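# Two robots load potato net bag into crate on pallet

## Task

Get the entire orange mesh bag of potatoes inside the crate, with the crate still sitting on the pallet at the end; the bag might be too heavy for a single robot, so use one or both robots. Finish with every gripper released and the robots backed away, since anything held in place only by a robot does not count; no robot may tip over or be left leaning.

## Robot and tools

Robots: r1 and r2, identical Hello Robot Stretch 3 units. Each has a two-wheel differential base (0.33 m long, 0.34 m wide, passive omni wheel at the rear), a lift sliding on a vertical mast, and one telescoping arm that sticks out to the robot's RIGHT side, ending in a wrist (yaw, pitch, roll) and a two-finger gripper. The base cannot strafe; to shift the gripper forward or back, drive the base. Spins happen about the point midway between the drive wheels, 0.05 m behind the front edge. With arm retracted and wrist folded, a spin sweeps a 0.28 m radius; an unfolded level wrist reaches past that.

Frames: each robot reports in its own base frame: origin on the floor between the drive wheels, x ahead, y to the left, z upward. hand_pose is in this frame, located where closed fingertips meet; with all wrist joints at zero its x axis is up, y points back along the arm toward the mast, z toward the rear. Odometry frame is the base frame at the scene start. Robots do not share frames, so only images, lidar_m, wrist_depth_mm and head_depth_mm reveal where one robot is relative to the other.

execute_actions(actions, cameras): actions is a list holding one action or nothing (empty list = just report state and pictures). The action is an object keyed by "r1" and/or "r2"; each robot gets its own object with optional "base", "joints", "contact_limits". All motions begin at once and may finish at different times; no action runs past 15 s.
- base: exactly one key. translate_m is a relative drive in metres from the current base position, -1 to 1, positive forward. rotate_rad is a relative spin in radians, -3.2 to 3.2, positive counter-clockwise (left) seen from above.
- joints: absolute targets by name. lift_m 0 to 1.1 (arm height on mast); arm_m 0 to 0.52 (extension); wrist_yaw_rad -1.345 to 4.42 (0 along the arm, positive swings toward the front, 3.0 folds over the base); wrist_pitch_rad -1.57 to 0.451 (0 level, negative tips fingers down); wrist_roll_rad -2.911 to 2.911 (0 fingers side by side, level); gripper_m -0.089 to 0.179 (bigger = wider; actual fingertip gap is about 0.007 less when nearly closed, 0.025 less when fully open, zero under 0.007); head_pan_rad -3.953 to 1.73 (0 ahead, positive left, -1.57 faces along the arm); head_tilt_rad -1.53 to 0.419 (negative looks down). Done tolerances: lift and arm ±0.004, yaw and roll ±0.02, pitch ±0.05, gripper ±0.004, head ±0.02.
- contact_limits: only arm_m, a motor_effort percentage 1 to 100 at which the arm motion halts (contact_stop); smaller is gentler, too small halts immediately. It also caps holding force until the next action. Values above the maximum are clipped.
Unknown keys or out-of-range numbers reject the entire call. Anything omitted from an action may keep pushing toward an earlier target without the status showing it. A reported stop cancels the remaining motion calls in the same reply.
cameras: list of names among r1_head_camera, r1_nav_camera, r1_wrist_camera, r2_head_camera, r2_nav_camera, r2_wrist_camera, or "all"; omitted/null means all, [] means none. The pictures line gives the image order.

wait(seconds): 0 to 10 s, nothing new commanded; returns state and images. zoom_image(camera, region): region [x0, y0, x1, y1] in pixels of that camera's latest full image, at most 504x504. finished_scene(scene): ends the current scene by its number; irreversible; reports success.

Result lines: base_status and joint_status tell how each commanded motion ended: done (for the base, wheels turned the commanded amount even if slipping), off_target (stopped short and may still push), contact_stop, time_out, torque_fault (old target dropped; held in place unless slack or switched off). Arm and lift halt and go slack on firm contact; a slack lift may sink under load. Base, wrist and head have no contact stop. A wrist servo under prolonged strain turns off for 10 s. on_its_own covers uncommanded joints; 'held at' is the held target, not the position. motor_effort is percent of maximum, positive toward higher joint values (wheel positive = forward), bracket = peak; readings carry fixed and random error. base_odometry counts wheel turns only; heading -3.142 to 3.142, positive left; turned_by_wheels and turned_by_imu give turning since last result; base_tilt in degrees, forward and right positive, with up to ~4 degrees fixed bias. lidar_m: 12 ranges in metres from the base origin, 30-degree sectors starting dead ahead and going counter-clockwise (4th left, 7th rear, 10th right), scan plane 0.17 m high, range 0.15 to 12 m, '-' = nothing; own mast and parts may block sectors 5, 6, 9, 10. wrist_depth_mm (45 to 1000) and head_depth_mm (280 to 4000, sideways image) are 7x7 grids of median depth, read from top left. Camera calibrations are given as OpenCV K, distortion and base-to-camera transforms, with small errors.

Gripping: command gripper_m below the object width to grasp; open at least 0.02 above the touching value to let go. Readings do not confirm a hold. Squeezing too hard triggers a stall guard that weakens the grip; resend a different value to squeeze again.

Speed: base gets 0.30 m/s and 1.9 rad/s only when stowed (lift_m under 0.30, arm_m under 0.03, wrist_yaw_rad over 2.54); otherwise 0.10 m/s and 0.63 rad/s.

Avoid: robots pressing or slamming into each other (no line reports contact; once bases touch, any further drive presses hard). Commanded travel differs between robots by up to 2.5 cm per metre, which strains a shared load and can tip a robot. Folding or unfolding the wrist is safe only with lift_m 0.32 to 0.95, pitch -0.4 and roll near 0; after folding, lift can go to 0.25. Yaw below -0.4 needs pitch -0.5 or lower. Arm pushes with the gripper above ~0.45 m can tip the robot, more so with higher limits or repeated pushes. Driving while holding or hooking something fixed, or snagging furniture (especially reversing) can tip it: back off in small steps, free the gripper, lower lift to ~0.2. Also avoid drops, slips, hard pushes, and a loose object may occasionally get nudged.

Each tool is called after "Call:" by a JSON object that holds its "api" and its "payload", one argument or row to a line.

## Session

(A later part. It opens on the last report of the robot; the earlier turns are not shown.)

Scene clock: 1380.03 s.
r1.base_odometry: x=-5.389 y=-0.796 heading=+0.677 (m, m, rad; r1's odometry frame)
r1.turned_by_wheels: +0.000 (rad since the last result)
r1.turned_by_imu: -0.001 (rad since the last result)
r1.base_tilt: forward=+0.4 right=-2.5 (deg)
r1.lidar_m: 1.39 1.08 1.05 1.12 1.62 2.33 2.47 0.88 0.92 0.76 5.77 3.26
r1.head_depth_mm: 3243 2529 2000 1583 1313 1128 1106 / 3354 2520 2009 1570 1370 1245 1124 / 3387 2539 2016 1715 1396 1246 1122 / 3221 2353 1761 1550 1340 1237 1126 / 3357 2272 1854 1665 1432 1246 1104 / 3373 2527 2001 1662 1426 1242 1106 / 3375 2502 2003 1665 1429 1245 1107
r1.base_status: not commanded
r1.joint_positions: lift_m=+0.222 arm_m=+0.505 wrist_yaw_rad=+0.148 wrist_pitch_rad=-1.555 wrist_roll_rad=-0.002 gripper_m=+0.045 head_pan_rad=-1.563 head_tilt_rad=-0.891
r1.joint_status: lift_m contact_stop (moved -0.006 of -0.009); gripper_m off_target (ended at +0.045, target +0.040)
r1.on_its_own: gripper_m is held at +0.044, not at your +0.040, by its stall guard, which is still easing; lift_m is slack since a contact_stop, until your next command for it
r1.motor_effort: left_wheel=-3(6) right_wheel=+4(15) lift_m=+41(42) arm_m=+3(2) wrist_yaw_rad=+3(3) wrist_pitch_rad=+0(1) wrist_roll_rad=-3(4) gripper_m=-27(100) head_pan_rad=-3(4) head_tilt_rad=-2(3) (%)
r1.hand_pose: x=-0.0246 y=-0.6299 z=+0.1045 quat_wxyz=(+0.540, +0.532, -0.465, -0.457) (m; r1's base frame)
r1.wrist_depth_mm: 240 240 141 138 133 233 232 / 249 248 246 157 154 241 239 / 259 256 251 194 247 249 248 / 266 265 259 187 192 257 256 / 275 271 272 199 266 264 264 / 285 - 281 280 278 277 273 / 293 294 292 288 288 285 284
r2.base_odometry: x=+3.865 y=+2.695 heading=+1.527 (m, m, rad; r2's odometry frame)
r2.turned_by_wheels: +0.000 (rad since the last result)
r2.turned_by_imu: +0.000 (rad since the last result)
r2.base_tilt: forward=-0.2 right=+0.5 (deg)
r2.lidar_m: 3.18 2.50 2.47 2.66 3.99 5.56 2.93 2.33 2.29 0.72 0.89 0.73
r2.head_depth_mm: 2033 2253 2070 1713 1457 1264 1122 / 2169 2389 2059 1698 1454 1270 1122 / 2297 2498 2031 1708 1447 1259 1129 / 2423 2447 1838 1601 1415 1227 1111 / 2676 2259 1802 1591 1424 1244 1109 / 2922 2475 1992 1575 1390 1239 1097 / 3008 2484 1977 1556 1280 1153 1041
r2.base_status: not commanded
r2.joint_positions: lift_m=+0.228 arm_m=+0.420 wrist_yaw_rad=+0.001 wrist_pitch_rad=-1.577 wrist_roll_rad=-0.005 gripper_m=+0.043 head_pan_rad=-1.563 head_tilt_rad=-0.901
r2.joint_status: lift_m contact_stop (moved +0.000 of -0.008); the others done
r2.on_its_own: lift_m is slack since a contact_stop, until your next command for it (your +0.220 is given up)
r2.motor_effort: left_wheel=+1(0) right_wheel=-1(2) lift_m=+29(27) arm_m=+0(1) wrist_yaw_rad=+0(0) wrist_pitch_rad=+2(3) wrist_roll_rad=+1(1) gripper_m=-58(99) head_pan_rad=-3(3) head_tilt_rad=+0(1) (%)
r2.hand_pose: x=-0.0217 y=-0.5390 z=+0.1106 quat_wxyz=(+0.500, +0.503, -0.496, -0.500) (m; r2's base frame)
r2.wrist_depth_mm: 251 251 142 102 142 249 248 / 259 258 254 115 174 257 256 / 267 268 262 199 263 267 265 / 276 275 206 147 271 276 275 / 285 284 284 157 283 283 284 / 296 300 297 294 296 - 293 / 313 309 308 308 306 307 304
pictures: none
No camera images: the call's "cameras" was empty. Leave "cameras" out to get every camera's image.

Call:
{"api": "execute_actions", "payload": {
  "actions": [
    {"r1":{"joints":{"lift_m":0.6,"arm_m":0.495,"gripper_m":0.03}},"r2":{"joints":{"lift_m":0.6,"arm_m":0.41,"gripper_m":0.03}}}
  ],
  "cameras": ["r1_wrist_camera","r2_wrist_camera"]
}}

Call:
{"api": "execute_actions", "payload": {
  "actions": [
    {"r1":{"base":{"translate_m":-0.47},"joints":{"gripper_m":0.04}},"r2":{"base":{"translate_m":0.47},"joints":{"gripper_m":0.04}}}
  ],
  "cameras": ["r1_wrist_camera","r2_wrist_camera"]
}}

Call:
{"api": "execute_actions", "payload": {
  "actions": [
    {"r1":{"base":{"translate_m":-0.45},"joints":{"gripper_m":0.03}},"r2":{"base":{"translate_m":0.45},"joints":{"gripper_m":0.03}}}
  ]
}}

Scene clock: 1390.87 s.
r1.base_odometry: x=-5.389 y=-0.796 heading=+0.678 (m, m, rad; r1's odometry frame)
r1.turned_by_wheels: +0.000 (rad since the last result)
r1.turned_by_imu: -0.002 (rad since the last result)
r1.base_tilt: forward=+0.5 right=-2.4 (deg)
r1.lidar_m: 1.39 1.08 1.06 1.11 1.62 2.33 2.47 0.88 0.91 1.48 5.72 3.24
r1.head_depth_mm: 3248 2524 2006 1579 1320 1129 1118 / 3355 2508 2005 1497 - - - / 3348 2512 2124 1645 1424 1244 1126 / 3057 1016 1228 1112 1423 1245 1126 / 1346 2438 1854 1666 1428 1249 1103 / 3361 2519 1998 1666 1422 1250 1108 / 3340 2502 2003 1668 1419 1247 1106
r1.base_status: not commanded
r1.joint_positions: lift_m=+0.599 arm_m=+0.496 wrist_yaw_rad=+0.148 wrist_pitch_rad=-1.486 wrist_roll_rad=-0.005 gripper_m=+0.053 head_pan_rad=-1.564 head_tilt_rad=-0.891
r1.joint_status: gripper_m off_target (ended at +0.053, target +0.030); the others done
r1.on_its_own: gripper_m is held at +0.051, not at your +0.030, by its stall guard, which is still easing
r1.motor_effort: left_wheel=+1(2) right_wheel=-2(7) lift_m=+80(83) arm_m=-6(6) wrist_yaw_rad=+3(3) wrist_pitch_rad=-19(22) wrist_roll_rad=-2(4) gripper_m=-22(100) head_pan_rad=-3(4) head_tilt_rad=-3(3) (%)
r1.hand_pose: x=-0.0220 y=-0.6383 z=+0.4801 quat_wxyz=(+0.556, +0.517, -0.482, -0.438) (m; r1's base frame)
r1.wrist_depth_mm: 599 587 584 152 145 564 469 / 612 606 603 177 175 568 473 / 626 622 605 609 605 583 490 / 639 638 631 204 619 509 500 / 650 642 648 204 622 507 513 / 667 - 658 648 649 - 535 / 675 683 675 673 671 536 534
r2.base_odometry: x=+3.865 y=+2.695 heading=+1.527 (m, m, rad; r2's odometry frame)
r2.turned_by_wheels: +0.000 (rad since the last result)
r2.turned_by_imu: +0.000 (rad since the last result)
r2.base_tilt: forward=-0.2 right=+0.7 (deg)
r2.lidar_m: 3.16 2.50 2.46 2.66 4.03 5.56 2.94 2.32 2.29 1.47 0.89 0.73
r2.head_depth_mm: 2031 2259 2077 1700 1456 1273 1122 / 2143 2371 2049 1694 1447 1284 - / 2276 2486 2091 - 1413 1252 1116 / 2281 2466 1368 - 1032 1249 1111 / 1334 2272 1767 1621 1392 1243 1102 / 2901 2512 1969 1558 1384 1232 1096 / 3003 2490 1957 1542 1271 1153 1043
r2.base_status: not commanded
r2.joint_positions: lift_m=+0.599 arm_m=+0.411 wrist_yaw_rad=+0.001 wrist_pitch_rad=-1.508 wrist_roll_rad=-0.005 gripper_m=+0.053 head_pan_rad=-1.563 head_tilt_rad=-0.901
r2.joint_status: gripper_m off_target (ended at +0.053, target +0.030); the others done
r2.on_its_own: gripper_m is held at +0.050, not at your +0.030, by its stall guard, which is still easing
r2.motor_effort: left_wheel=+2(1) right_wheel=-1(1) lift_m=+49(50) arm_m=-6(5) wrist_yaw_rad=-1(0) wrist_pitch_rad=-19(20) wrist_roll_rad=+1(1) gripper_m=-50(99) head_pan_rad=-4(2) head_tilt_rad=+1(2) (%)
r2.hand_pose: x=-0.0216 y=-0.5476 z=+0.4806 quat_wxyz=(+0.517, +0.486, -0.514, -0.483) (m; r2's base frame)
r2.wrist_depth_mm: 493 593 179 131 182 617 611 / 506 591 183 140 185 627 626 / 516 625 644 241 651 646 643 / 533 642 647 162 660 662 664 / 546 536 672 162 680 681 670 / 646 679 699 169 696 - 703 / 570 650 716 705 702 698 718
pictures: r1_wrist_camera, r2_wrist_camera
camera_calibration (this result's frames):
r1_wrist_camera: T_world_to_cam=[[-0.990988, -0.131651, -0.0247001, -0.0905296], [-0.133719, 0.983117, 0.124897, 0.597121], [0.00784019, 0.127075, -0.991862, 0.719645], [0, 0, 0, 1]] pos_world=[-0.0155098, -0.690407, 0.636973]
r2_wrist_camera: T_world_to_cam=[[-0.999255, -0.0379582, 0.00701056, -0.054528], [-0.0364534, 0.98771, 0.151984, 0.494574], [-0.0126935, 0.151615, -0.988358, 0.724795], [0, 0, 0, 1]] pos_world=[-0.0272583, -0.600456, 0.641572]
Images, in order (width x height): r1_wrist_camera 644x364, r2_wrist_camera 644x364.

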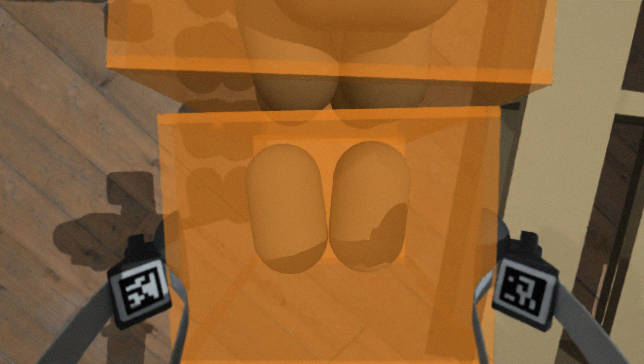

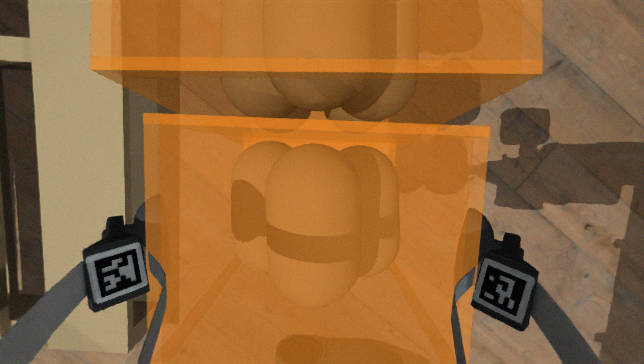

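Scene clock: 1396.70 s.
r1.base_odometry: x=-5.756 y=-1.091 heading=+0.678 (m, m, rad; r1's odometry frame)
r1.turned_by_wheels: +0.000 (rad since the last result)
r1.turned_by_imu: +0.001 (rad since the last result)
r1.base_tilt: forward=+0.4 right=-2.3 (deg)
r1.lidar_m: 1.74 1.35 1.32 1.40 1.98 1.94 2.06 3.00 0.62 0.69 5.34 3.98
r1.head_depth_mm: 3069 2522 2001 1499 1236 1190 1118 / 3185 2514 2009 1497 - - - / 3349 2520 2120 1507 1315 1143 1128 / 2936 1050 1453 1111 1340 1146 1125 / 1359 2429 1859 1625 1370 1180 1109 / 3303 2512 2010 1665 1421 1248 1107 / 3353 2509 2006 1663 1431 1245 1106
r1.base_status: done
r1.joint_positions: lift_m=+0.599 arm_m=+0.496 wrist_yaw_rad=+0.148 wrist_pitch_rad=-1.458 wrist_roll_rad=-0.005 gripper_m=+0.071 head_pan_rad=-1.564 head_tilt_rad=-0.891
r1.joint_status: gripper_m off_target (ended at +0.071, target +0.040)
r1.on_its_own: gripper_m is held at +0.072, not at your +0.040, by its stall guard, which is still easing; wrist_pitch_rad is at rest, and its effort (-27) is outside its rest range (-20 to +32)
r1.motor_effort: left_wheel=+1(4) right_wheel=-1(9) lift_m=+80(80) arm_m=-6(6) wrist_yaw_rad=+3(3) wrist_pitch_rad=-27(27) wrist_roll_rad=-2(2) gripper_m=-7(94) head_pan_rad=-3(3) head_tilt_rad=-3(2) (%)
r1.hand_pose: x=-0.0209 y=-0.6452 z=+0.4801 quat_wxyz=(+0.562, +0.510, -0.489, -0.430) (m; r1's base frame)
r1.wrist_depth_mm: 607 610 597 170 169 391 467 / 613 612 612 178 176 401 479 / 630 623 504 247 473 483 481 / 642 638 511 204 397 490 495 / 645 650 519 205 387 480 495 / 666 - 530 523 618 - 406 / 674 664 539 546 536 561 527
r2.base_odometry: x=+3.885 y=+3.165 heading=+1.527 (m, m, rad; r2's odometry frame)
r2.turned_by_wheels: +0.000 (rad since the last result)
r2.turned_by_imu: -0.002 (rad since the last result)
r2.base_tilt: forward=-0.2 right=+0.7 (deg)
r2.lidar_m: 2.80 2.22 2.19 2.37 3.53 5.94 3.29 2.61 2.57 0.64 0.38 0.49
r2.head_depth_mm: 2262 2429 2080 1705 1464 1275 1124 / 2381 2545 2082 1682 1448 1286 - / 2578 2572 2058 - 1301 1170 1059 / 2558 2478 1375 - 1216 1152 1022 / 1342 1061 1832 1513 1296 1163 1034 / 3054 2466 1983 1406 1248 1105 1043 / 2922 2481 1974 1416 1260 1110 1021
r2.base_status: done
r2.joint_positions: lift_m=+0.599 arm_m=+0.411 wrist_yaw_rad=+0.001 wrist_pitch_rad=-1.484 wrist_roll_rad=-0.005 gripper_m=+0.076 head_pan_rad=-1.563 head_tilt_rad=-0.901
r2.joint_status: gripper_m off_target (ended at +0.076, target +0.040)
r2.on_its_own: gripper_m is held at +0.076, not at your +0.040, by its stall guard, which is still easing; wrist_pitch_rad is at rest, and its effort (-26) is outside its rest range (-20 to +32)
r2.motor_effort: left_wheel=+1(4) right_wheel=-2(4) lift_m=+49(49) arm_m=-5(5) wrist_yaw_rad=+0(0) wrist_pitch_rad=-26(27) wrist_roll_rad=+1(1) gripper_m=-14(99) head_pan_rad=-4(4) head_tilt_rad=+0(1) (%)
r2.hand_pose: x=-0.0216 y=-0.5536 z=+0.4805 quat_wxyz=(+0.523, +0.479, -0.519, -0.477) (m; r2's base frame)
r2.wrist_depth_mm: 497 388 180 132 184 615 630 / 500 404 185 141 186 637 635 / 518 413 504 249 522 645 649 / 528 431 471 162 648 650 655 / 539 534 491 162 667 671 670 / 540 456 549 170 676 - 673 / 391 426 566 568 694 709 688
pictures: r1_wrist_camera, r2_wrist_camera
camera_calibration (this result's frames):
r1_wrist_camera: T_world_to_cam=[[-0.990889, -0.132315, -0.0251238, -0.09064], [-0.134157, 0.986126, 0.0977576, 0.619054], [0.0118405, 0.100238, -0.994893, 0.704777], [0, 0, 0, 1]] pos_world=[-0.0151086, -0.693103, 0.638383]
r2_wrist_camera: T_world_to_cam=[[-0.999255, -0.0377862, 0.00786524, -0.0550631], [-0.0364582, 0.990979, 0.128959, 0.513381], [-0.0126672, 0.128576, -0.991619, 0.714403], [0, 0, 0, 1]] pos_world=[-0.0272556, -0.602686, 0.642644]
Images, in order (width x height): r1_wrist_camera 644x364, r2_wrist_camera 644x364.

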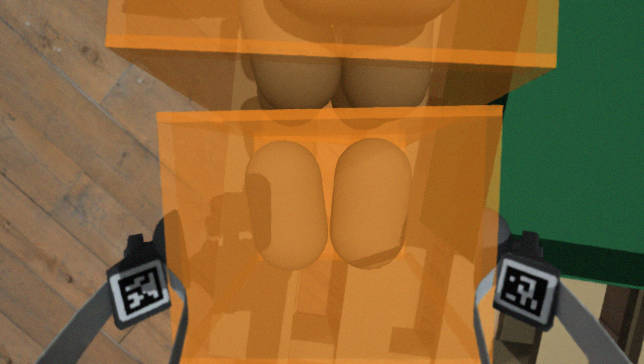

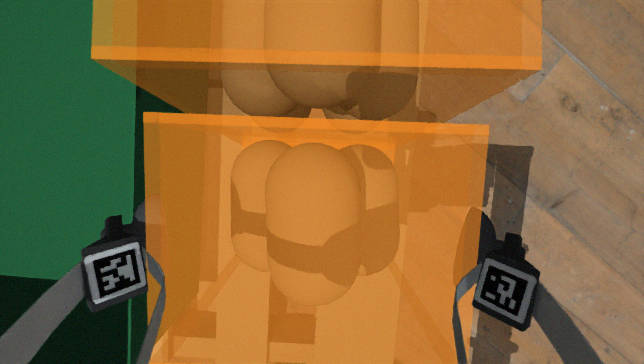

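Scene clock: 1402.40 s.
r1.base_odometry: x=-6.106 y=-1.373 heading=+0.678 (m, m, rad; r1's odometry frame)
r1.turned_by_wheels: +0.000 (rad since the last result)
r1.turned_by_imu: +0.001 (rad since the last result)
r1.base_tilt: forward=+0.4 right=-2.3 (deg)
r1.lidar_m: 2.08 1.60 1.57 1.67 1.61 1.57 1.68 2.43 3.19 0.59 0.62 4.72
r1.head_depth_mm: 2911 2507 2011 1576 1366 1141 1116 / 3080 2507 2002 1497 - - - / 3195 2514 2128 1423 1307 1186 1127 / 2926 1050 1602 1139 1227 1143 1119 / 2933 2415 1768 1474 1234 1124 1102 / 3340 2501 2005 1539 1285 1163 1104 / 3339 2501 1999 1506 1341 1163 1105
r1.base_status: done
r1.joint_positions: lift_m=+0.599 arm_m=+0.496 wrist_yaw_rad=+0.148 wrist_pitch_rad=-1.433 wrist_roll_rad=-0.005 gripper_m=+0.061 head_pan_rad=-1.564 head_tilt_rad=-0.891
r1.joint_status: gripper_m off_target (ended at +0.061, target +0.030)
r1.on_its_own: gripper_m is held at +0.059, not at your +0.030, by its stall guard, which is still easing; wrist_pitch_rad is at rest, and its effort (-34) is outside its rest range (-20 to +32)
r1.motor_effort: left_wheel=+1(2) right_wheel=-1(11) lift_m=+80(80) arm_m=-6(6) wrist_yaw_rad=+2(3) wrist_pitch_rad=-34(34) wrist_roll_rad=-2(2) gripper_m=-39(100) head_pan_rad=-3(4) head_tilt_rad=-4(4) (%)
r1.hand_pose: x=-0.0200 y=-0.6516 z=+0.4803 quat_wxyz=(+0.567, +0.504, -0.496, -0.423) (m; r1's base frame)
r1.wrist_depth_mm: 496 407 484 172 172 493 572 / 498 422 493 179 177 504 486 / 508 442 498 247 352 502 493 / 441 436 503 205 315 504 508 / 528 523 379 206 335 503 511 / 551 - 519 523 512 - 512 / 613 553 532 530 528 517 512
r2.base_odometry: x=+3.905 y=+3.614 heading=+1.527 (m, m, rad; r2's odometry frame)
r2.turned_by_wheels: +0.000 (rad since the last result)
r2.turned_by_imu: -0.002 (rad since the last result)
r2.base_tilt: forward=-0.3 right=+0.6 (deg)
r2.lidar_m: 2.46 1.95 1.92 2.07 3.11 6.26 3.64 2.87 0.36 0.35 0.37 2.44
r2.head_depth_mm: 2519 2624 2099 1585 1345 1214 1066 / 2683 2620 2073 1607 1301 1128 - / 2838 2572 2083 - 1266 1134 1047 / 2790 2461 1732 1080 1218 1130 1051 / 1365 1057 1825 1434 1228 1123 1052 / 2849 2485 1985 1561 1327 1162 1023 / 2603 2468 1955 1563 1316 1158 1032
r2.base_status: done
r2.joint_positions: lift_m=+0.599 arm_m=+0.411 wrist_yaw_rad=+0.001 wrist_pitch_rad=-1.462 wrist_roll_rad=-0.005 gripper_m=+0.062 head_pan_rad=-1.563 head_tilt_rad=-0.901
r2.joint_status: gripper_m off_target (ended at +0.062, target +0.030)
r2.on_its_own: gripper_m is held at +0.059, not at your +0.030, by its stall guard, which is still easing; wrist_pitch_rad is at rest, and its effort (-33) is outside its rest range (-20 to +32)
r2.motor_effort: left_wheel=+2(4) right_wheel=-2(4) lift_m=+49(49) arm_m=-6(6) wrist_yaw_rad=+0(0) wrist_pitch_rad=-33(33) wrist_roll_rad=+1(1) gripper_m=-46(99) head_pan_rad=-4(3) head_tilt_rad=+1(1) (%)
r2.hand_pose: x=-0.0216 y=-0.5595 z=+0.4806 quat_wxyz=(+0.528, +0.473, -0.525, -0.471) (m; r2's base frame)
r2.wrist_depth_mm: 560 609 182 132 184 480 367 / 529 525 187 142 186 470 516 / 632 624 368 248 522 453 524 / 639 642 343 161 530 443 525 / 637 532 358 163 530 385 541 / 554 553 501 171 540 - 548 / 577 559 411 431 449 416 557
pictures: r1_head_camera (sideways: a quarter turn clockwise sets it upright), r1_nav_camera (sideways: a quarter turn counterclockwise sets it upright), r1_wrist_camera, r2_head_camera (sideways: a quarter turn clockwise sets it upright), r2_nav_camera (sideways: a quarter turn counterclockwise sets it upright), r2_wrist_camera
camera_calibration (this result's frames):
r1_head_camera: T_world_to_cam=[[-0.0111801, 0.757753, -0.652446, 0.868315], [0.999626, 0.0247654, 0.0116334, -0.0233547], [0.0249733, -0.652071, -0.757746, 0.94028], [0, 0, 0, 1]] pos_world=[0.00957186, -0.0442595, 1.27929]
r1_nav_camera: T_world_to_cam=[[0.0166378, -0.772397, 0.634922, -0.786896], [-0.99986, -0.01398, 0.00919371, 0.0489914], [0.00177504, -0.634986, -0.772521, 0.96256], [0, 0, 0, 1]] pos_world=[0.0603682, 0.00410131, 1.24277]
r1_wrist_camera: T_world_to_cam=[[-0.990819, -0.132764, -0.0255169, -0.0906402], [-0.134297, 0.988256, 0.0728925, 0.638753], [0.0155397, 0.0756501, -0.997013, 0.690672], [0, 0, 0, 1]] pos_world=[-0.0147581, -0.695535, 0.639736]
r2_head_camera: T_world_to_cam=[[-0.0322602, 0.763953, -0.644465, 0.866166], [0.9991, 0.00687314, -0.0418648, 0.0525887], [-0.0275532, -0.645235, -0.763487, 0.952783], [0, 0, 0, 1]] pos_world=[0.00165355, -0.0473026, 1.28785]
r2_nav_camera: T_world_to_cam=[[0.00531992, -0.804646, 0.593731, -0.73159], [-0.998362, -0.038099, -0.0426877, 0.116664], [0.056969, -0.592531, -0.803531, 1.00085], [0, 0, 0, 1]] pos_world=[0.0633473, 0.00880947, 1.24356]
r2_wrist_camera: T_world_to_cam=[[-0.999255, -0.0375925, 0.00869972, -0.0555713], [-0.0364567, 0.993665, 0.106302, 0.531593], [-0.0126408, 0.105906, -0.994296, 0.703786], [0, 0, 0, 1]] pos_world=[-0.0272534, -0.604849, 0.643745]
Images, in order (width x height): r1_head_camera 896x504, r1_nav_camera 672x504, r1_wrist_camera 644x364, r2_head_camera 896x504, r2_nav_camera 672x504, r2_wrist_camera 644x364.

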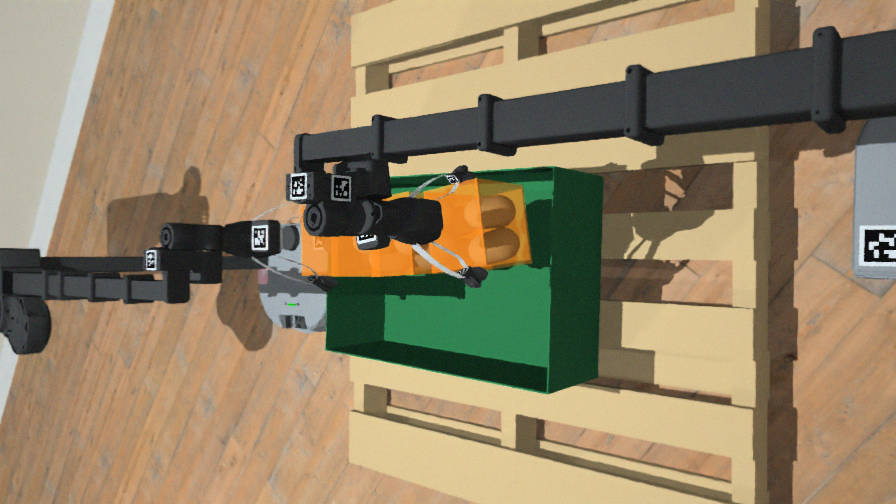

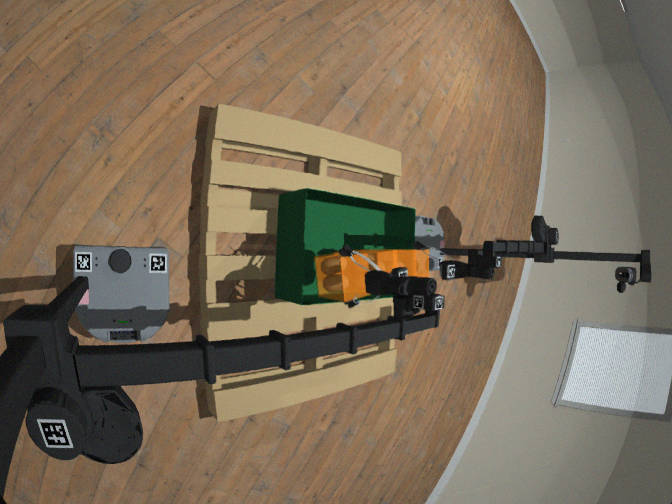

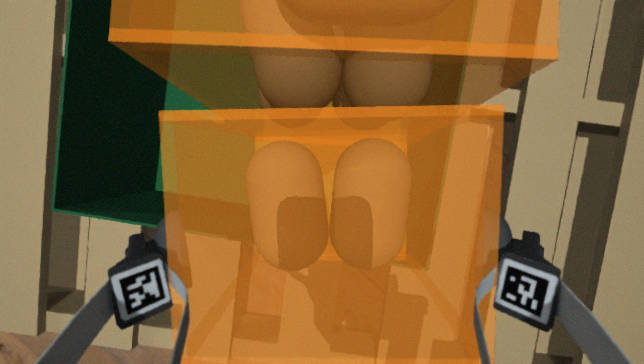

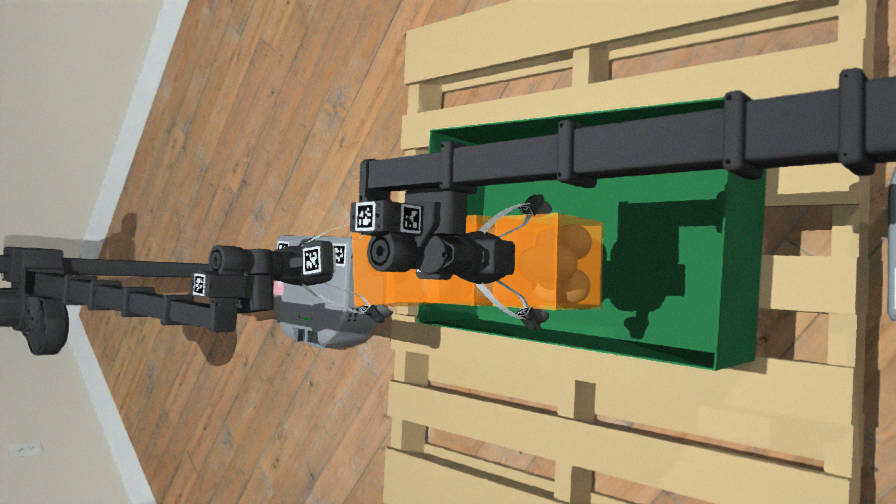

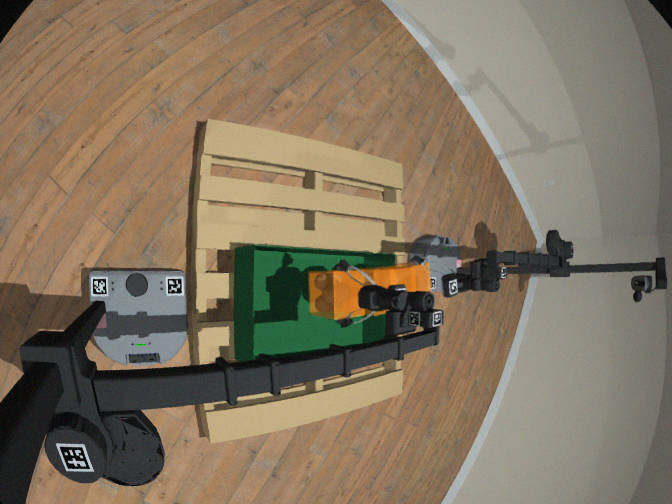

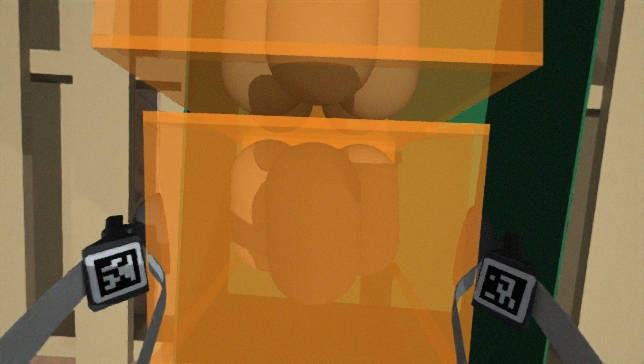

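Call:
{"api": "execute_actions", "payload": {
  "actions": [
    {"r1":{"base":{"translate_m":0.09},"joints":{"gripper_m":0.04,"arm_m":0.52}},"r2":{"base":{"translate_m":-0.08},"joints":{"gripper_m":0.04,"arm_m":0.38}}}
  ],
  "cameras": []
}}

Call:
{"api": "execute_actions", "payload": {
  "actions": [
    {"r1":{"joints":{"lift_m":0.46,"gripper_m":0.03}},"r2":{"joints":{"lift_m":0.46,"gripper_m":0.03}}}
  ],
  "cameras": ["r1_head_camera","r1_wrist_camera","r2_head_camera","r2_wrist_camera"]
}}

Scene clock: 1420.33 s.
r1.base_odometry: x=-6.036 y=-1.316 heading=+0.678 (m, m, rad; r1's odometry frame)
r1.turned_by_wheels: +0.000 (rad since the last result)
r1.turned_by_imu: -0.002 (rad since the last result)
r1.base_tilt: forward=+0.4 right=-2.4 (deg)
r1.lidar_m: 2.00 1.55 1.52 1.62 1.68 1.65 1.76 2.54 0.58 0.56 0.59 4.54
r1.head_depth_mm: 2910 2516 2008 1568 1343 1192 1118 / 3069 2518 2006 1635 - - - / 3193 2495 - 1306 1161 1126 1125 / 2913 1033 1656 1502 1310 1164 1119 / 3046 2411 1857 1465 1304 1163 1106 / 3342 2512 1995 1578 1349 1143 1103 / 3352 2513 2005 1619 1291 1127 1110
r1.base_status: done
r1.joint_positions: lift_m=+0.599 arm_m=+0.520 wrist_yaw_rad=+0.148 wrist_pitch_rad=-1.549 wrist_roll_rad=-0.005 gripper_m=+0.040 head_pan_rad=-1.564 head_tilt_rad=-0.891
r1.joint_status: all done
r1.motor_effort: left_wheel=-1(5) right_wheel=+1(8) lift_m=+60(60) arm_m=+2(2) wrist_yaw_rad=+3(3) wrist_pitch_rad=-2(1) wrist_roll_rad=-2(2) gripper_m=+0(80) head_pan_rad=-3(4) head_tilt_rad=-3(3) (%)
r1.hand_pose: x=-0.0244 y=-0.6464 z=+0.4814 quat_wxyz=(+0.542, +0.532, -0.466, -0.455) (m; r1's base frame)
r1.wrist_depth_mm: 471 479 461 461 349 349 456 / 488 375 480 478 355 310 468 / 506 390 493 489 336 334 486 / 521 415 501 504 344 378 502 / 533 550 395 408 298 381 519 / 562 567 578 555 539 543 539 / 712 697 706 700 576 561 557
r2.base_odometry: x=+3.902 y=+3.534 heading=+1.527 (m, m, rad; r2's odometry frame)
r2.turned_by_wheels: +0.000 (rad since the last result)
r2.turned_by_imu: -0.001 (rad since the last result)
r2.base_tilt: forward=-0.3 right=+0.6 (deg)
r2.lidar_m: 2.53 2.00 1.97 2.11 3.17 6.19 3.58 2.83 0.38 0.38 0.40 2.51
r2.head_depth_mm: 2449 2576 2083 1686 1352 1167 1056 / 2590 2631 2062 1621 1374 1264 - / 2760 2581 2052 - 1289 1138 1057 / 2789 2517 1422 - 1265 1129 1053 / 2927 2381 1837 1311 1201 1080 1030 / 2910 2516 1987 1573 1233 1096 1045 / 2643 2455 1956 1572 1313 1167 1041
r2.base_status: done
r2.joint_positions: lift_m=+0.600 arm_m=+0.380 wrist_yaw_rad=+0.001 wrist_pitch_rad=-1.565 wrist_roll_rad=-0.005 gripper_m=+0.040 head_pan_rad=-1.563 head_tilt_rad=-0.901
r2.joint_status: all done
r2.motor_effort: left_wheel=+1(2) right_wheel=+0(4) lift_m=+38(38) arm_m=-3(4) wrist_yaw_rad=+0(0) wrist_pitch_rad=-2(1) wrist_roll_rad=+1(1) gripper_m=+0(94) head_pan_rad=-3(4) head_tilt_rad=+2(1) (%)
r2.hand_pose: x=-0.0217 y=-0.5027 z=+0.4820 quat_wxyz=(+0.503, +0.500, -0.500, -0.497) (m; r2's base frame)
r2.wrist_depth_mm: 486 378 424 481 483 398 490 / 499 391 422 490 491 493 500 / 522 401 515 511 513 521 518 / 538 416 534 530 525 538 530 / 558 399 502 516 452 564 554 / 580 574 572 405 401 577 580 / 752 742 743 - 739 738 735
pictures: none
No camera images: the call's "cameras" was empty. Leave "cameras" out to get every camera's image.

Scene clock: 1422.57 s.
r1.base_odometry: x=-6.036 y=-1.316 heading=+0.678 (m, m, rad; r1's odometry frame)
r1.turned_by_wheels: +0.000 (rad since the last result)
r1.turned_by_imu: +0.000 (rad since the last result)
r1.base_tilt: forward=+0.4 right=-2.4 (deg)
r1.lidar_m: 2.01 1.55 1.52 1.62 1.68 1.64 1.75 2.54 0.58 0.56 0.59 4.54
r1.head_depth_mm: 2952 2512 2003 1568 1342 1166 1108 / 3078 2510 2010 1566 1294 1124 - / 3221 2510 2022 1314 1210 1124 1123 / 3070 2339 1473 1496 1272 1166 1125 / 3191 2513 1853 1468 1308 1170 1106 / 3395 2519 2008 1565 1348 1147 1105 / 3341 2494 2009 1622 1286 1125 1109
r1.base_status: not commanded
r1.joint_positions: lift_m=+0.461 arm_m=+0.520 wrist_yaw_rad=+0.148 wrist_pitch_rad=-1.553 wrist_roll_rad=-0.005 gripper_m=+0.030 head_pan_rad=-1.564 head_tilt_rad=-0.891
r1.joint_status: all done
r1.motor_effort: left_wheel=+0(3) right_wheel=+1(7) lift_m=+16(56) arm_m=+2(2) wrist_yaw_rad=+3(3) wrist_pitch_rad=+0(1) wrist_roll_rad=-3(2) gripper_m=+0(45) head_pan_rad=-3(3) head_tilt_rad=-2(3) (%)
r1.hand_pose: x=-0.0245 y=-0.6454 z=+0.3429 quat_wxyz=(+0.541, +0.533, -0.465, -0.456) (m; r1's base frame)
r1.wrist_depth_mm: 209 285 337 337 327 277 251 / 215 301 350 349 297 199 191 / 223 313 363 359 350 212 206 / 229 331 370 370 292 290 230 / 236 287 335 376 338 298 223 / 218 220 237 258 313 291 214 / 443 424 414 217 219 241 219
r2.base_odometry: x=+3.902 y=+3.534 heading=+1.527 (m, m, rad; r2's odometry frame)
r2.turned_by_wheels: +0.000 (rad since the last result)
r2.turned_by_imu: +0.000 (rad since the last result)
r2.base_tilt: forward=-0.2 right=+0.6 (deg)
r2.lidar_m: 2.52 2.00 1.97 2.12 3.19 6.22 3.59 2.82 0.38 0.38 0.40 2.51
r2.head_depth_mm: 2435 2596 2121 1681 1351 1163 1051 / 2639 2618 2064 1621 1353 1208 1045 / 2781 2612 2058 1531 1283 1137 1039 / 2870 2385 1724 1404 1255 1129 1052 / 3030 2444 1761 1358 1177 1078 1030 / 2934 2495 2000 1559 1234 1099 1038 / 2632 2488 1964 1557 1331 1170 1044
r2.base_status: not commanded
r2.joint_positions: lift_m=+0.460 arm_m=+0.380 wrist_yaw_rad=+0.001 wrist_pitch_rad=-1.565 wrist_roll_rad=-0.005 gripper_m=+0.030 head_pan_rad=-1.563 head_tilt_rad=-0.901
r2.joint_status: all done
r2.motor_effort: left_wheel=+1(1) right_wheel=+0(0) lift_m=+22(30) arm_m=-3(3) wrist_yaw_rad=+0(0) wrist_pitch_rad=-2(2) wrist_roll_rad=+1(1) gripper_m=+0(54) head_pan_rad=-4(5) head_tilt_rad=+0(1) (%)
r2.hand_pose: x=-0.0217 y=-0.5027 z=+0.3427 quat_wxyz=(+0.503, +0.500, -0.500, -0.497) (m; r2's base frame)
r2.wrist_depth_mm: 268 315 301 348 349 311 204 / 274 320 275 364 362 301 198 / 281 367 295 368 373 291 205 / 286 380 387 386 385 281 212 / 294 396 395 398 393 271 393 / 284 317 310 348 365 265 414 / 239 246 258 269 282 257 427
pictures: r1_head_camera (sideways: a quarter turn clockwise sets it upright), r1_wrist_camera, r2_head_camera (sideways: a quarter turn clockwise sets it upright), r2_wrist_camera
camera_calibration (this result's frames):
r1_head_camera: T_world_to_cam=[[-0.0111397, 0.758052, -0.652099, 0.867862], [0.999627, 0.0247039, 0.0116414, -0.0233651], [0.0249342, -0.651726, -0.758045, 0.940669], [0, 0, 0, 1]] pos_world=[0.0095693, -0.0442493, 1.27927]
r1_wrist_camera: T_world_to_cam=[[-0.991194, -0.130301, -0.0235677, -0.0969057], [-0.132399, 0.97253, 0.191459, 0.591273], [-0.00202695, 0.192893, -0.981218, 0.623064], [0, 0, 0, 1]] pos_world=[-0.0165053, -0.707842, 0.495873]
r2_head_camera: T_world_to_cam=[[-0.0322069, 0.763772, -0.644682, 0.866449], [0.9991, 0.00679336, -0.0418646, 0.0525885], [-0.0275954, -0.645451, -0.763303, 0.952544], [0, 0, 0, 1]] pos_world=[0.00165037, -0.0473063, 1.28787]
r2_wrist_camera: T_world_to_cam=[[-0.999261, -0.0381149, 0.00490473, -0.0512282], [-0.0362623, 0.977457, 0.207997, 0.446836], [-0.012722, 0.207666, -0.978117, 0.606287], [0, 0, 0, 1]] pos_world=[-0.027274, -0.56462, 0.50033]
Images, in order (width x height): r1_head_camera 896x504, r1_wrist_camera 644x364, r2_head_camera 896x504, r2_wrist_camera 644x364.

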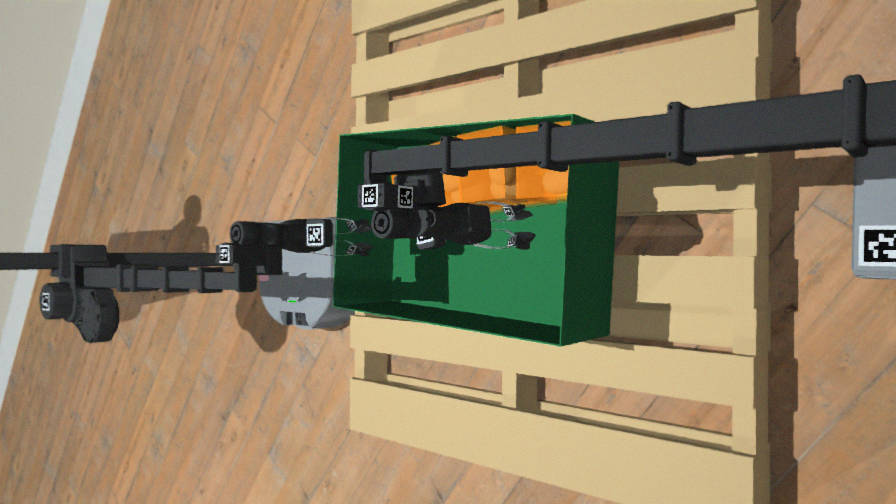

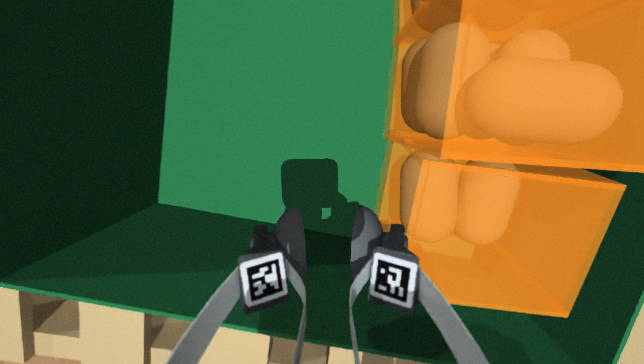

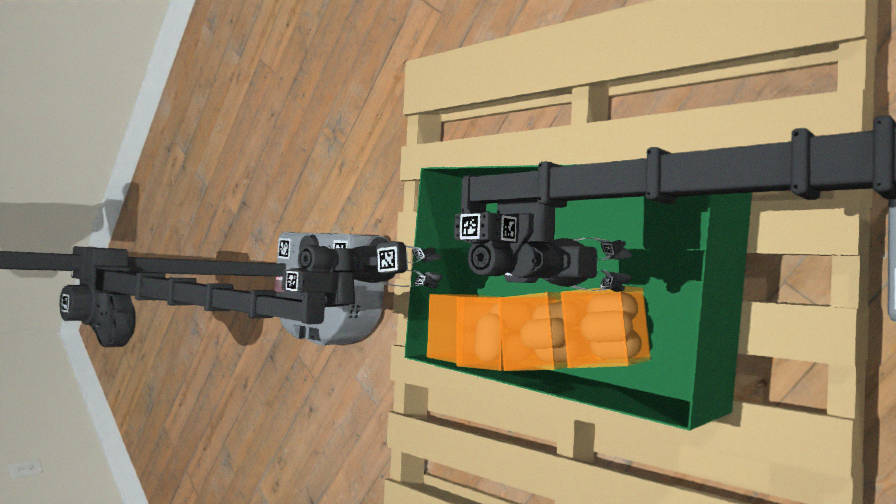

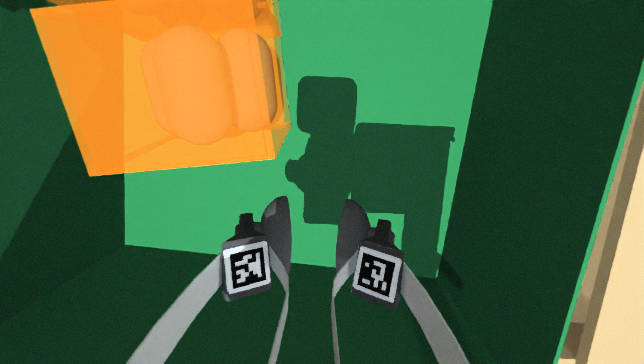

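Call:
{"api": "execute_actions", "payload": {
  "actions": [
    {"r1":{"joints":{"lift_m":0.7}},"r2":{"joints":{"lift_m":0.7}}}
  ],
  "cameras": []
}}

Call:
{"api": "execute_actions", "payload": {
  "actions": [
    {"r1":{"joints":{"arm_m":0},"base":{"translate_m":0.9}},"r2":{"joints":{"arm_m":0},"base":{"translate_m":-0.9}}}
  ]
}}

Scene clock: 1430.97 s.
r1.base_odometry: x=-6.036 y=-1.316 heading=+0.678 (m, m, rad; r1's odometry frame)
r1.turned_by_wheels: +0.000 (rad since the last result)
r1.turned_by_imu: -0.001 (rad since the last result)
r1.base_tilt: forward=+0.4 right=-2.4 (deg)
r1.lidar_m: 2.00 1.55 1.52 1.62 1.68 1.64 1.75 2.54 0.58 0.56 0.59 4.57
r1.head_depth_mm: 2943 2503 2013 1581 1290 - - / 3078 2562 2061 - 1210 1181 1109 / 3208 2604 1550 1389 1208 1124 1121 / 1078 1714 1750 1491 1309 1165 1129 / 3192 2498 1852 1467 1307 1168 1108 / 3346 2509 1987 1575 1354 1146 1102 / 3357 2517 2006 1625 1285 1125 1107
r1.base_status: not commanded
r1.joint_positions: lift_m=+0.699 arm_m=+0.520 wrist_yaw_rad=+0.148 wrist_pitch_rad=-1.553 wrist_roll_rad=-0.005 gripper_m=+0.030 head_pan_rad=-1.564 head_tilt_rad=-0.891
r1.joint_status: all done
r1.motor_effort: left_wheel=+0(1) right_wheel=+0(1) lift_m=+66(71) arm_m=+2(2) wrist_yaw_rad=+2(3) wrist_pitch_rad=-1(0) wrist_roll_rad=-2(2) gripper_m=+0(0) head_pan_rad=-3(3) head_tilt_rad=-4(2) (%)
r1.hand_pose: x=-0.0245 y=-0.6455 z=+0.5813 quat_wxyz=(+0.541, +0.533, -0.465, -0.456) (m; r1's base frame)
r1.wrist_depth_mm: 617 569 520 549 441 493 548 / 639 582 552 569 429 509 567 / 706 607 587 584 506 584 578 / 744 638 515 592 530 607 597 / 753 656 685 637 500 620 620 / 787 800 670 667 643 643 641 / 818 829 813 803 803 790 783
r2.base_odometry: x=+3.902 y=+3.534 heading=+1.527 (m, m, rad; r2's odometry frame)
r2.turned_by_wheels: +0.000 (rad since the last result)
r2.turned_by_imu: +0.000 (rad since the last result)
r2.base_tilt: forward=-0.2 right=+0.6 (deg)
r2.lidar_m: 2.52 2.00 1.97 2.12 3.18 6.19 3.58 2.83 0.38 0.38 0.40 2.51
r2.head_depth_mm: 2405 2589 2082 1674 1345 1159 1048 / 2568 2639 2068 1586 - - - / 2790 2608 2205 1423 1255 1133 1059 / 2874 917 1398 1411 1290 1131 1051 / 2986 2354 1804 1383 1169 1080 1029 / 2958 2490 2005 1563 1231 1099 1054 / 2659 2504 1979 1550 1329 1167 1037
r2.base_status: not commanded
r2.joint_positions: lift_m=+0.700 arm_m=+0.380 wrist_yaw_rad=+0.001 wrist_pitch_rad=-1.565 wrist_roll_rad=-0.005 gripper_m=+0.030 head_pan_rad=-1.563 head_tilt_rad=-0.901
r2.joint_status: all done
r2.motor_effort: left_wheel=+1(0) right_wheel=+0(0) lift_m=+38(40) arm_m=-3(3) wrist_yaw_rad=+0(0) wrist_pitch_rad=-2(2) wrist_roll_rad=+1(1) gripper_m=+0(0) head_pan_rad=-3(3) head_tilt_rad=+1(1) (%)
r2.hand_pose: x=-0.0217 y=-0.5027 z=+0.5820 quat_wxyz=(+0.503, +0.500, -0.500, -0.497) (m; r2's base frame)
r2.wrist_depth_mm: 595 583 466 575 573 590 584 / 653 607 526 595 590 612 596 / 627 615 612 615 601 619 729 / 699 632 638 632 623 645 759 / 669 669 554 571 598 658 792 / 828 812 838 700 679 677 819 / 863 868 861 - - 857 844
pictures: none
No camera images: the call's "cameras" was empty. Leave "cameras" out to get every camera's image.

Scene clock: 1441.37 s.
r1.base_odometry: x=-5.335 y=-0.752 heading=+0.678 (m, m, rad; r1's odometry frame)
r1.turned_by_wheels: +0.000 (rad since the last result)
r1.turned_by_imu: +0.003 (rad since the last result)
r1.base_tilt: forward=+0.4 right=-2.5 (deg)
r1.lidar_m: 1.33 1.03 1.01 1.08 1.57 2.38 2.55 0.92 1.03 1.48 5.83 3.03
r1.head_depth_mm: 3286 2512 2007 1541 1311 1187 - / 3390 2503 2008 1626 1425 1304 - / 3355 2506 1994 1662 1427 1288 - / 1236 2420 1811 1675 1426 1271 1121 / 3395 2514 1880 1659 1427 1251 1107 / 3375 2511 2001 1656 1425 1244 1110 / 3376 2484 1986 1664 1430 1241 1110
r1.base_status: done
r1.joint_positions: lift_m=+0.699 arm_m=+0.001 wrist_yaw_rad=+0.150 wrist_pitch_rad=-1.552 wrist_roll_rad=-0.008 gripper_m=+0.030 head_pan_rad=-1.564 head_tilt_rad=-0.891
r1.joint_status: all done
r1.motor_effort: left_wheel=-1(4) right_wheel=+2(8) lift_m=+66(66) arm_m=-3(3) wrist_yaw_rad=+1(3) wrist_pitch_rad=+0(1) wrist_roll_rad=-1(2) gripper_m=+0(0) head_pan_rad=-4(4) head_tilt_rad=-2(2) (%)
r1.hand_pose: x=-0.0245 y=-0.1265 z=+0.5813 quat_wxyz=(+0.542, +0.533, -0.464, -0.454) (m; r1's base frame)
r1.wrist_depth_mm: 678 669 668 665 661 652 543 / 693 695 701 676 686 671 555 / 720 723 710 700 693 688 694 / 751 734 735 - - 724 714 / 771 751 761 - - 734 725 / 784 792 772 - 767 765 754 / 828 806 814 803 798 783 785
r2.base_odometry: x=+3.862 y=+2.635 heading=+1.527 (m, m, rad; r2's odometry frame)
r2.turned_by_wheels: +0.000 (rad since the last result)
r2.turned_by_imu: -0.006 (rad since the last result)
r2.base_tilt: forward=-0.2 right=+0.6 (deg)
r2.lidar_m: 3.22 2.53 2.50 2.68 3.98 5.51 2.90 2.30 2.26 1.48 0.99 0.81
r2.head_depth_mm: 1991 2237 2106 1725 1454 1277 1123 / 2129 2354 2062 1698 1451 1310 - / 2248 2439 2041 1688 1449 1300 - / 1261 2392 1835 1694 1421 1286 - / 2587 2509 1834 1673 1424 1242 1109 / 2805 2536 1993 1615 1425 1239 1103 / 3003 2451 1968 1489 1319 1182 1093
r2.base_status: done
r2.joint_positions: lift_m=+0.700 arm_m=+0.002 wrist_yaw_rad=+0.001 wrist_pitch_rad=-1.565 wrist_roll_rad=-0.005 gripper_m=+0.030 head_pan_rad=-1.563 head_tilt_rad=-0.901
r2.joint_status: all done
joint sent to its limit — the command would take r2.arm_m past its lower limit, so that joint was sent only as far as its limit.
r2.motor_effort: left_wheel=+1(2) right_wheel=-1(4) lift_m=+38(38) arm_m=-3(4) wrist_yaw_rad=+0(0) wrist_pitch_rad=-1(1) wrist_roll_rad=+1(1) gripper_m=+0(0) head_pan_rad=-3(3) head_tilt_rad=+1(1) (%)
r2.hand_pose: x=-0.0217 y=-0.1247 z=+0.5820 quat_wxyz=(+0.503, +0.500, -0.500, -0.498) (m; r2's base frame)
r2.wrist_depth_mm: 591 693 707 702 695 703 698 / 600 703 726 730 725 717 727 / 738 735 736 744 741 758 735 / 776 770 774 - - 780 778 / 788 800 803 - - 798 786 / 837 828 839 - 842 821 817 / 867 863 855 867 854 854 860
pictures: r1_head_camera (sideways: a quarter turn clockwise sets it upright), r1_nav_camera (sideways: a quarter turn counterclockwise sets it upright), r1_wrist_camera, r2_head_camera (sideways: a quarter turn clockwise sets it upright), r2_nav_camera (sideways: a quarter turn counterclockwise sets it upright), r2_wrist_camera
camera_calibration (this result's frames):
r1_head_camera: T_world_to_cam=[[-0.0111399, 0.758052, -0.652099, 0.867862], [0.999627, 0.0247043, 0.0116414, -0.0233651], [0.0249344, -0.651726, -0.758044, 0.940669], [0, 0, 0, 1]] pos_world=[0.00956932, -0.0442493, 1.27927]
r1_nav_camera: T_world_to_cam=[[0.0165967, -0.772688, 0.634569, -0.786435], [-0.999861, -0.0139285, 0.00919063, 0.0489955], [0.00173707, -0.634633, -0.772812, 0.962938], [0, 0, 0, 1]] pos_world=[0.0603682, 0.00412534, 1.24277]
r1_wrist_camera: T_world_to_cam=[[-0.990585, -0.134864, -0.0235386, -0.0242531], [-0.136874, 0.972092, 0.190533, 0.041334], [-0.00281434, 0.191961, -0.981399, 0.756825], [0, 0, 0, 1]] pos_world=[-0.0162373, -0.188732, 0.734301]
r2_head_camera: T_world_to_cam=[[-0.0322066, 0.763772, -0.644682, 0.866449], [0.9991, 0.00679299, -0.0418646, 0.0525885], [-0.0275957, -0.645451, -0.763303, 0.952544], [0, 0, 0, 1]] pos_world=[0.00165035, -0.0473063, 1.28787]
r2_nav_camera: T_world_to_cam=[[0.00526371, -0.804478, 0.593959, -0.731888], [-0.998364, -0.0380429, -0.042679, 0.116653], [0.0569302, -0.592763, -0.803362, 1.00063], [0, 0, 0, 1]] pos_world=[0.063348, 0.00878898, 1.24356]
r2_wrist_camera: T_world_to_cam=[[-0.999276, -0.0377277, 0.00487761, -0.037929], [-0.0358805, 0.977328, 0.208669, 0.0271429], [-0.0126396, 0.208343, -0.977974, 0.761871], [0, 0, 0, 1]] pos_world=[-0.0272979, -0.186689, 0.739612]
Images, in order (width x height): r1_head_camera 896x504, r1_nav_camera 672x504, r1_wrist_camera 644x364, r2_head_camera 896x504, r2_nav_camera 672x504, r2_wrist_camera 644x364.

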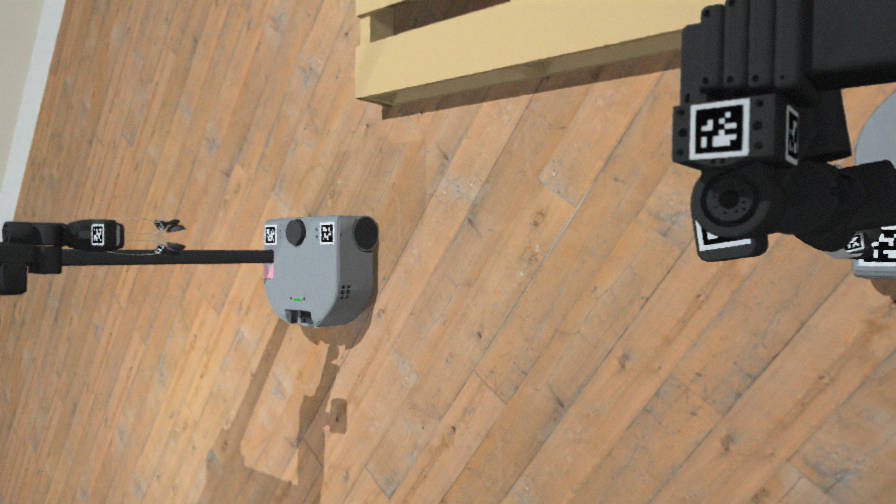

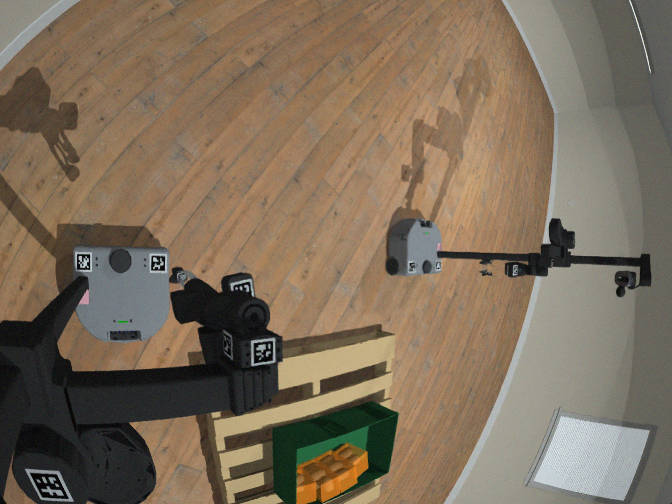

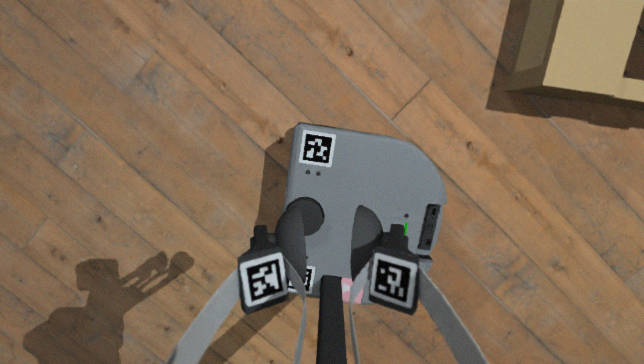

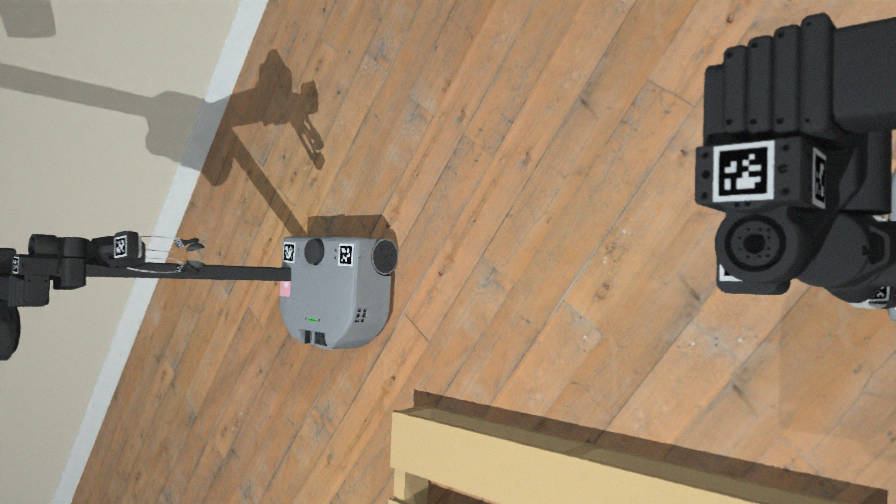

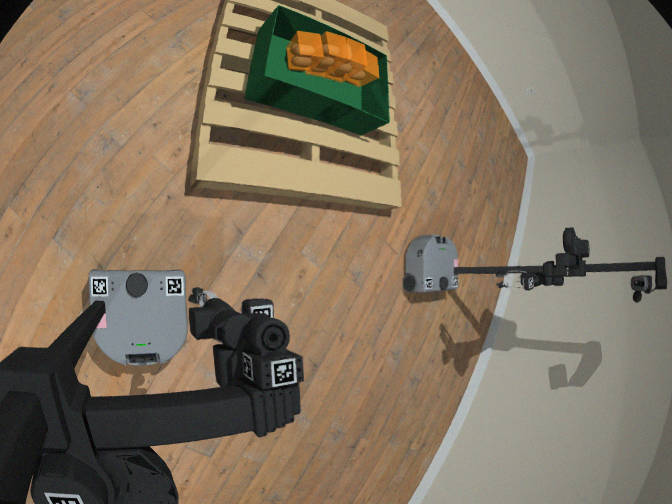

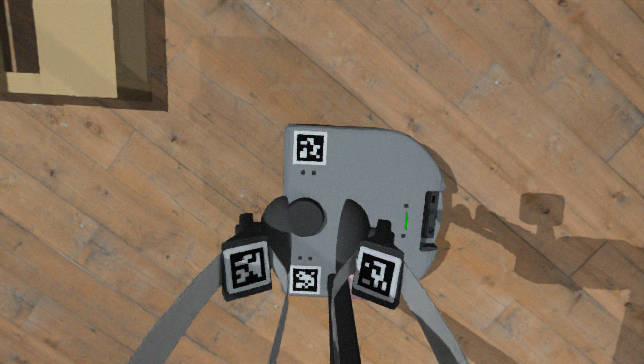

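Call:
{"api": "zoom_image", "payload": {
  "camera": "r2_nav_camera",
  "region": [220, 0, 420, 150]
}}

Region (220, 0, 420, 150) of r2_nav_camera's 672x504 image, scaled by 2.520, with more detail than that image has; it fills the top 378 rows of this view, and the rest is white.

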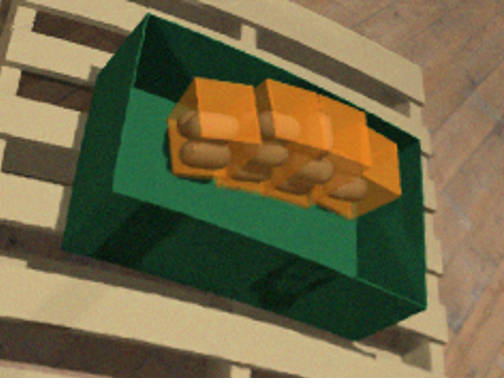

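Call:
{"api": "finished_scene", "payload": {
  "scene": 2
}}

The scene is finished: the task was done.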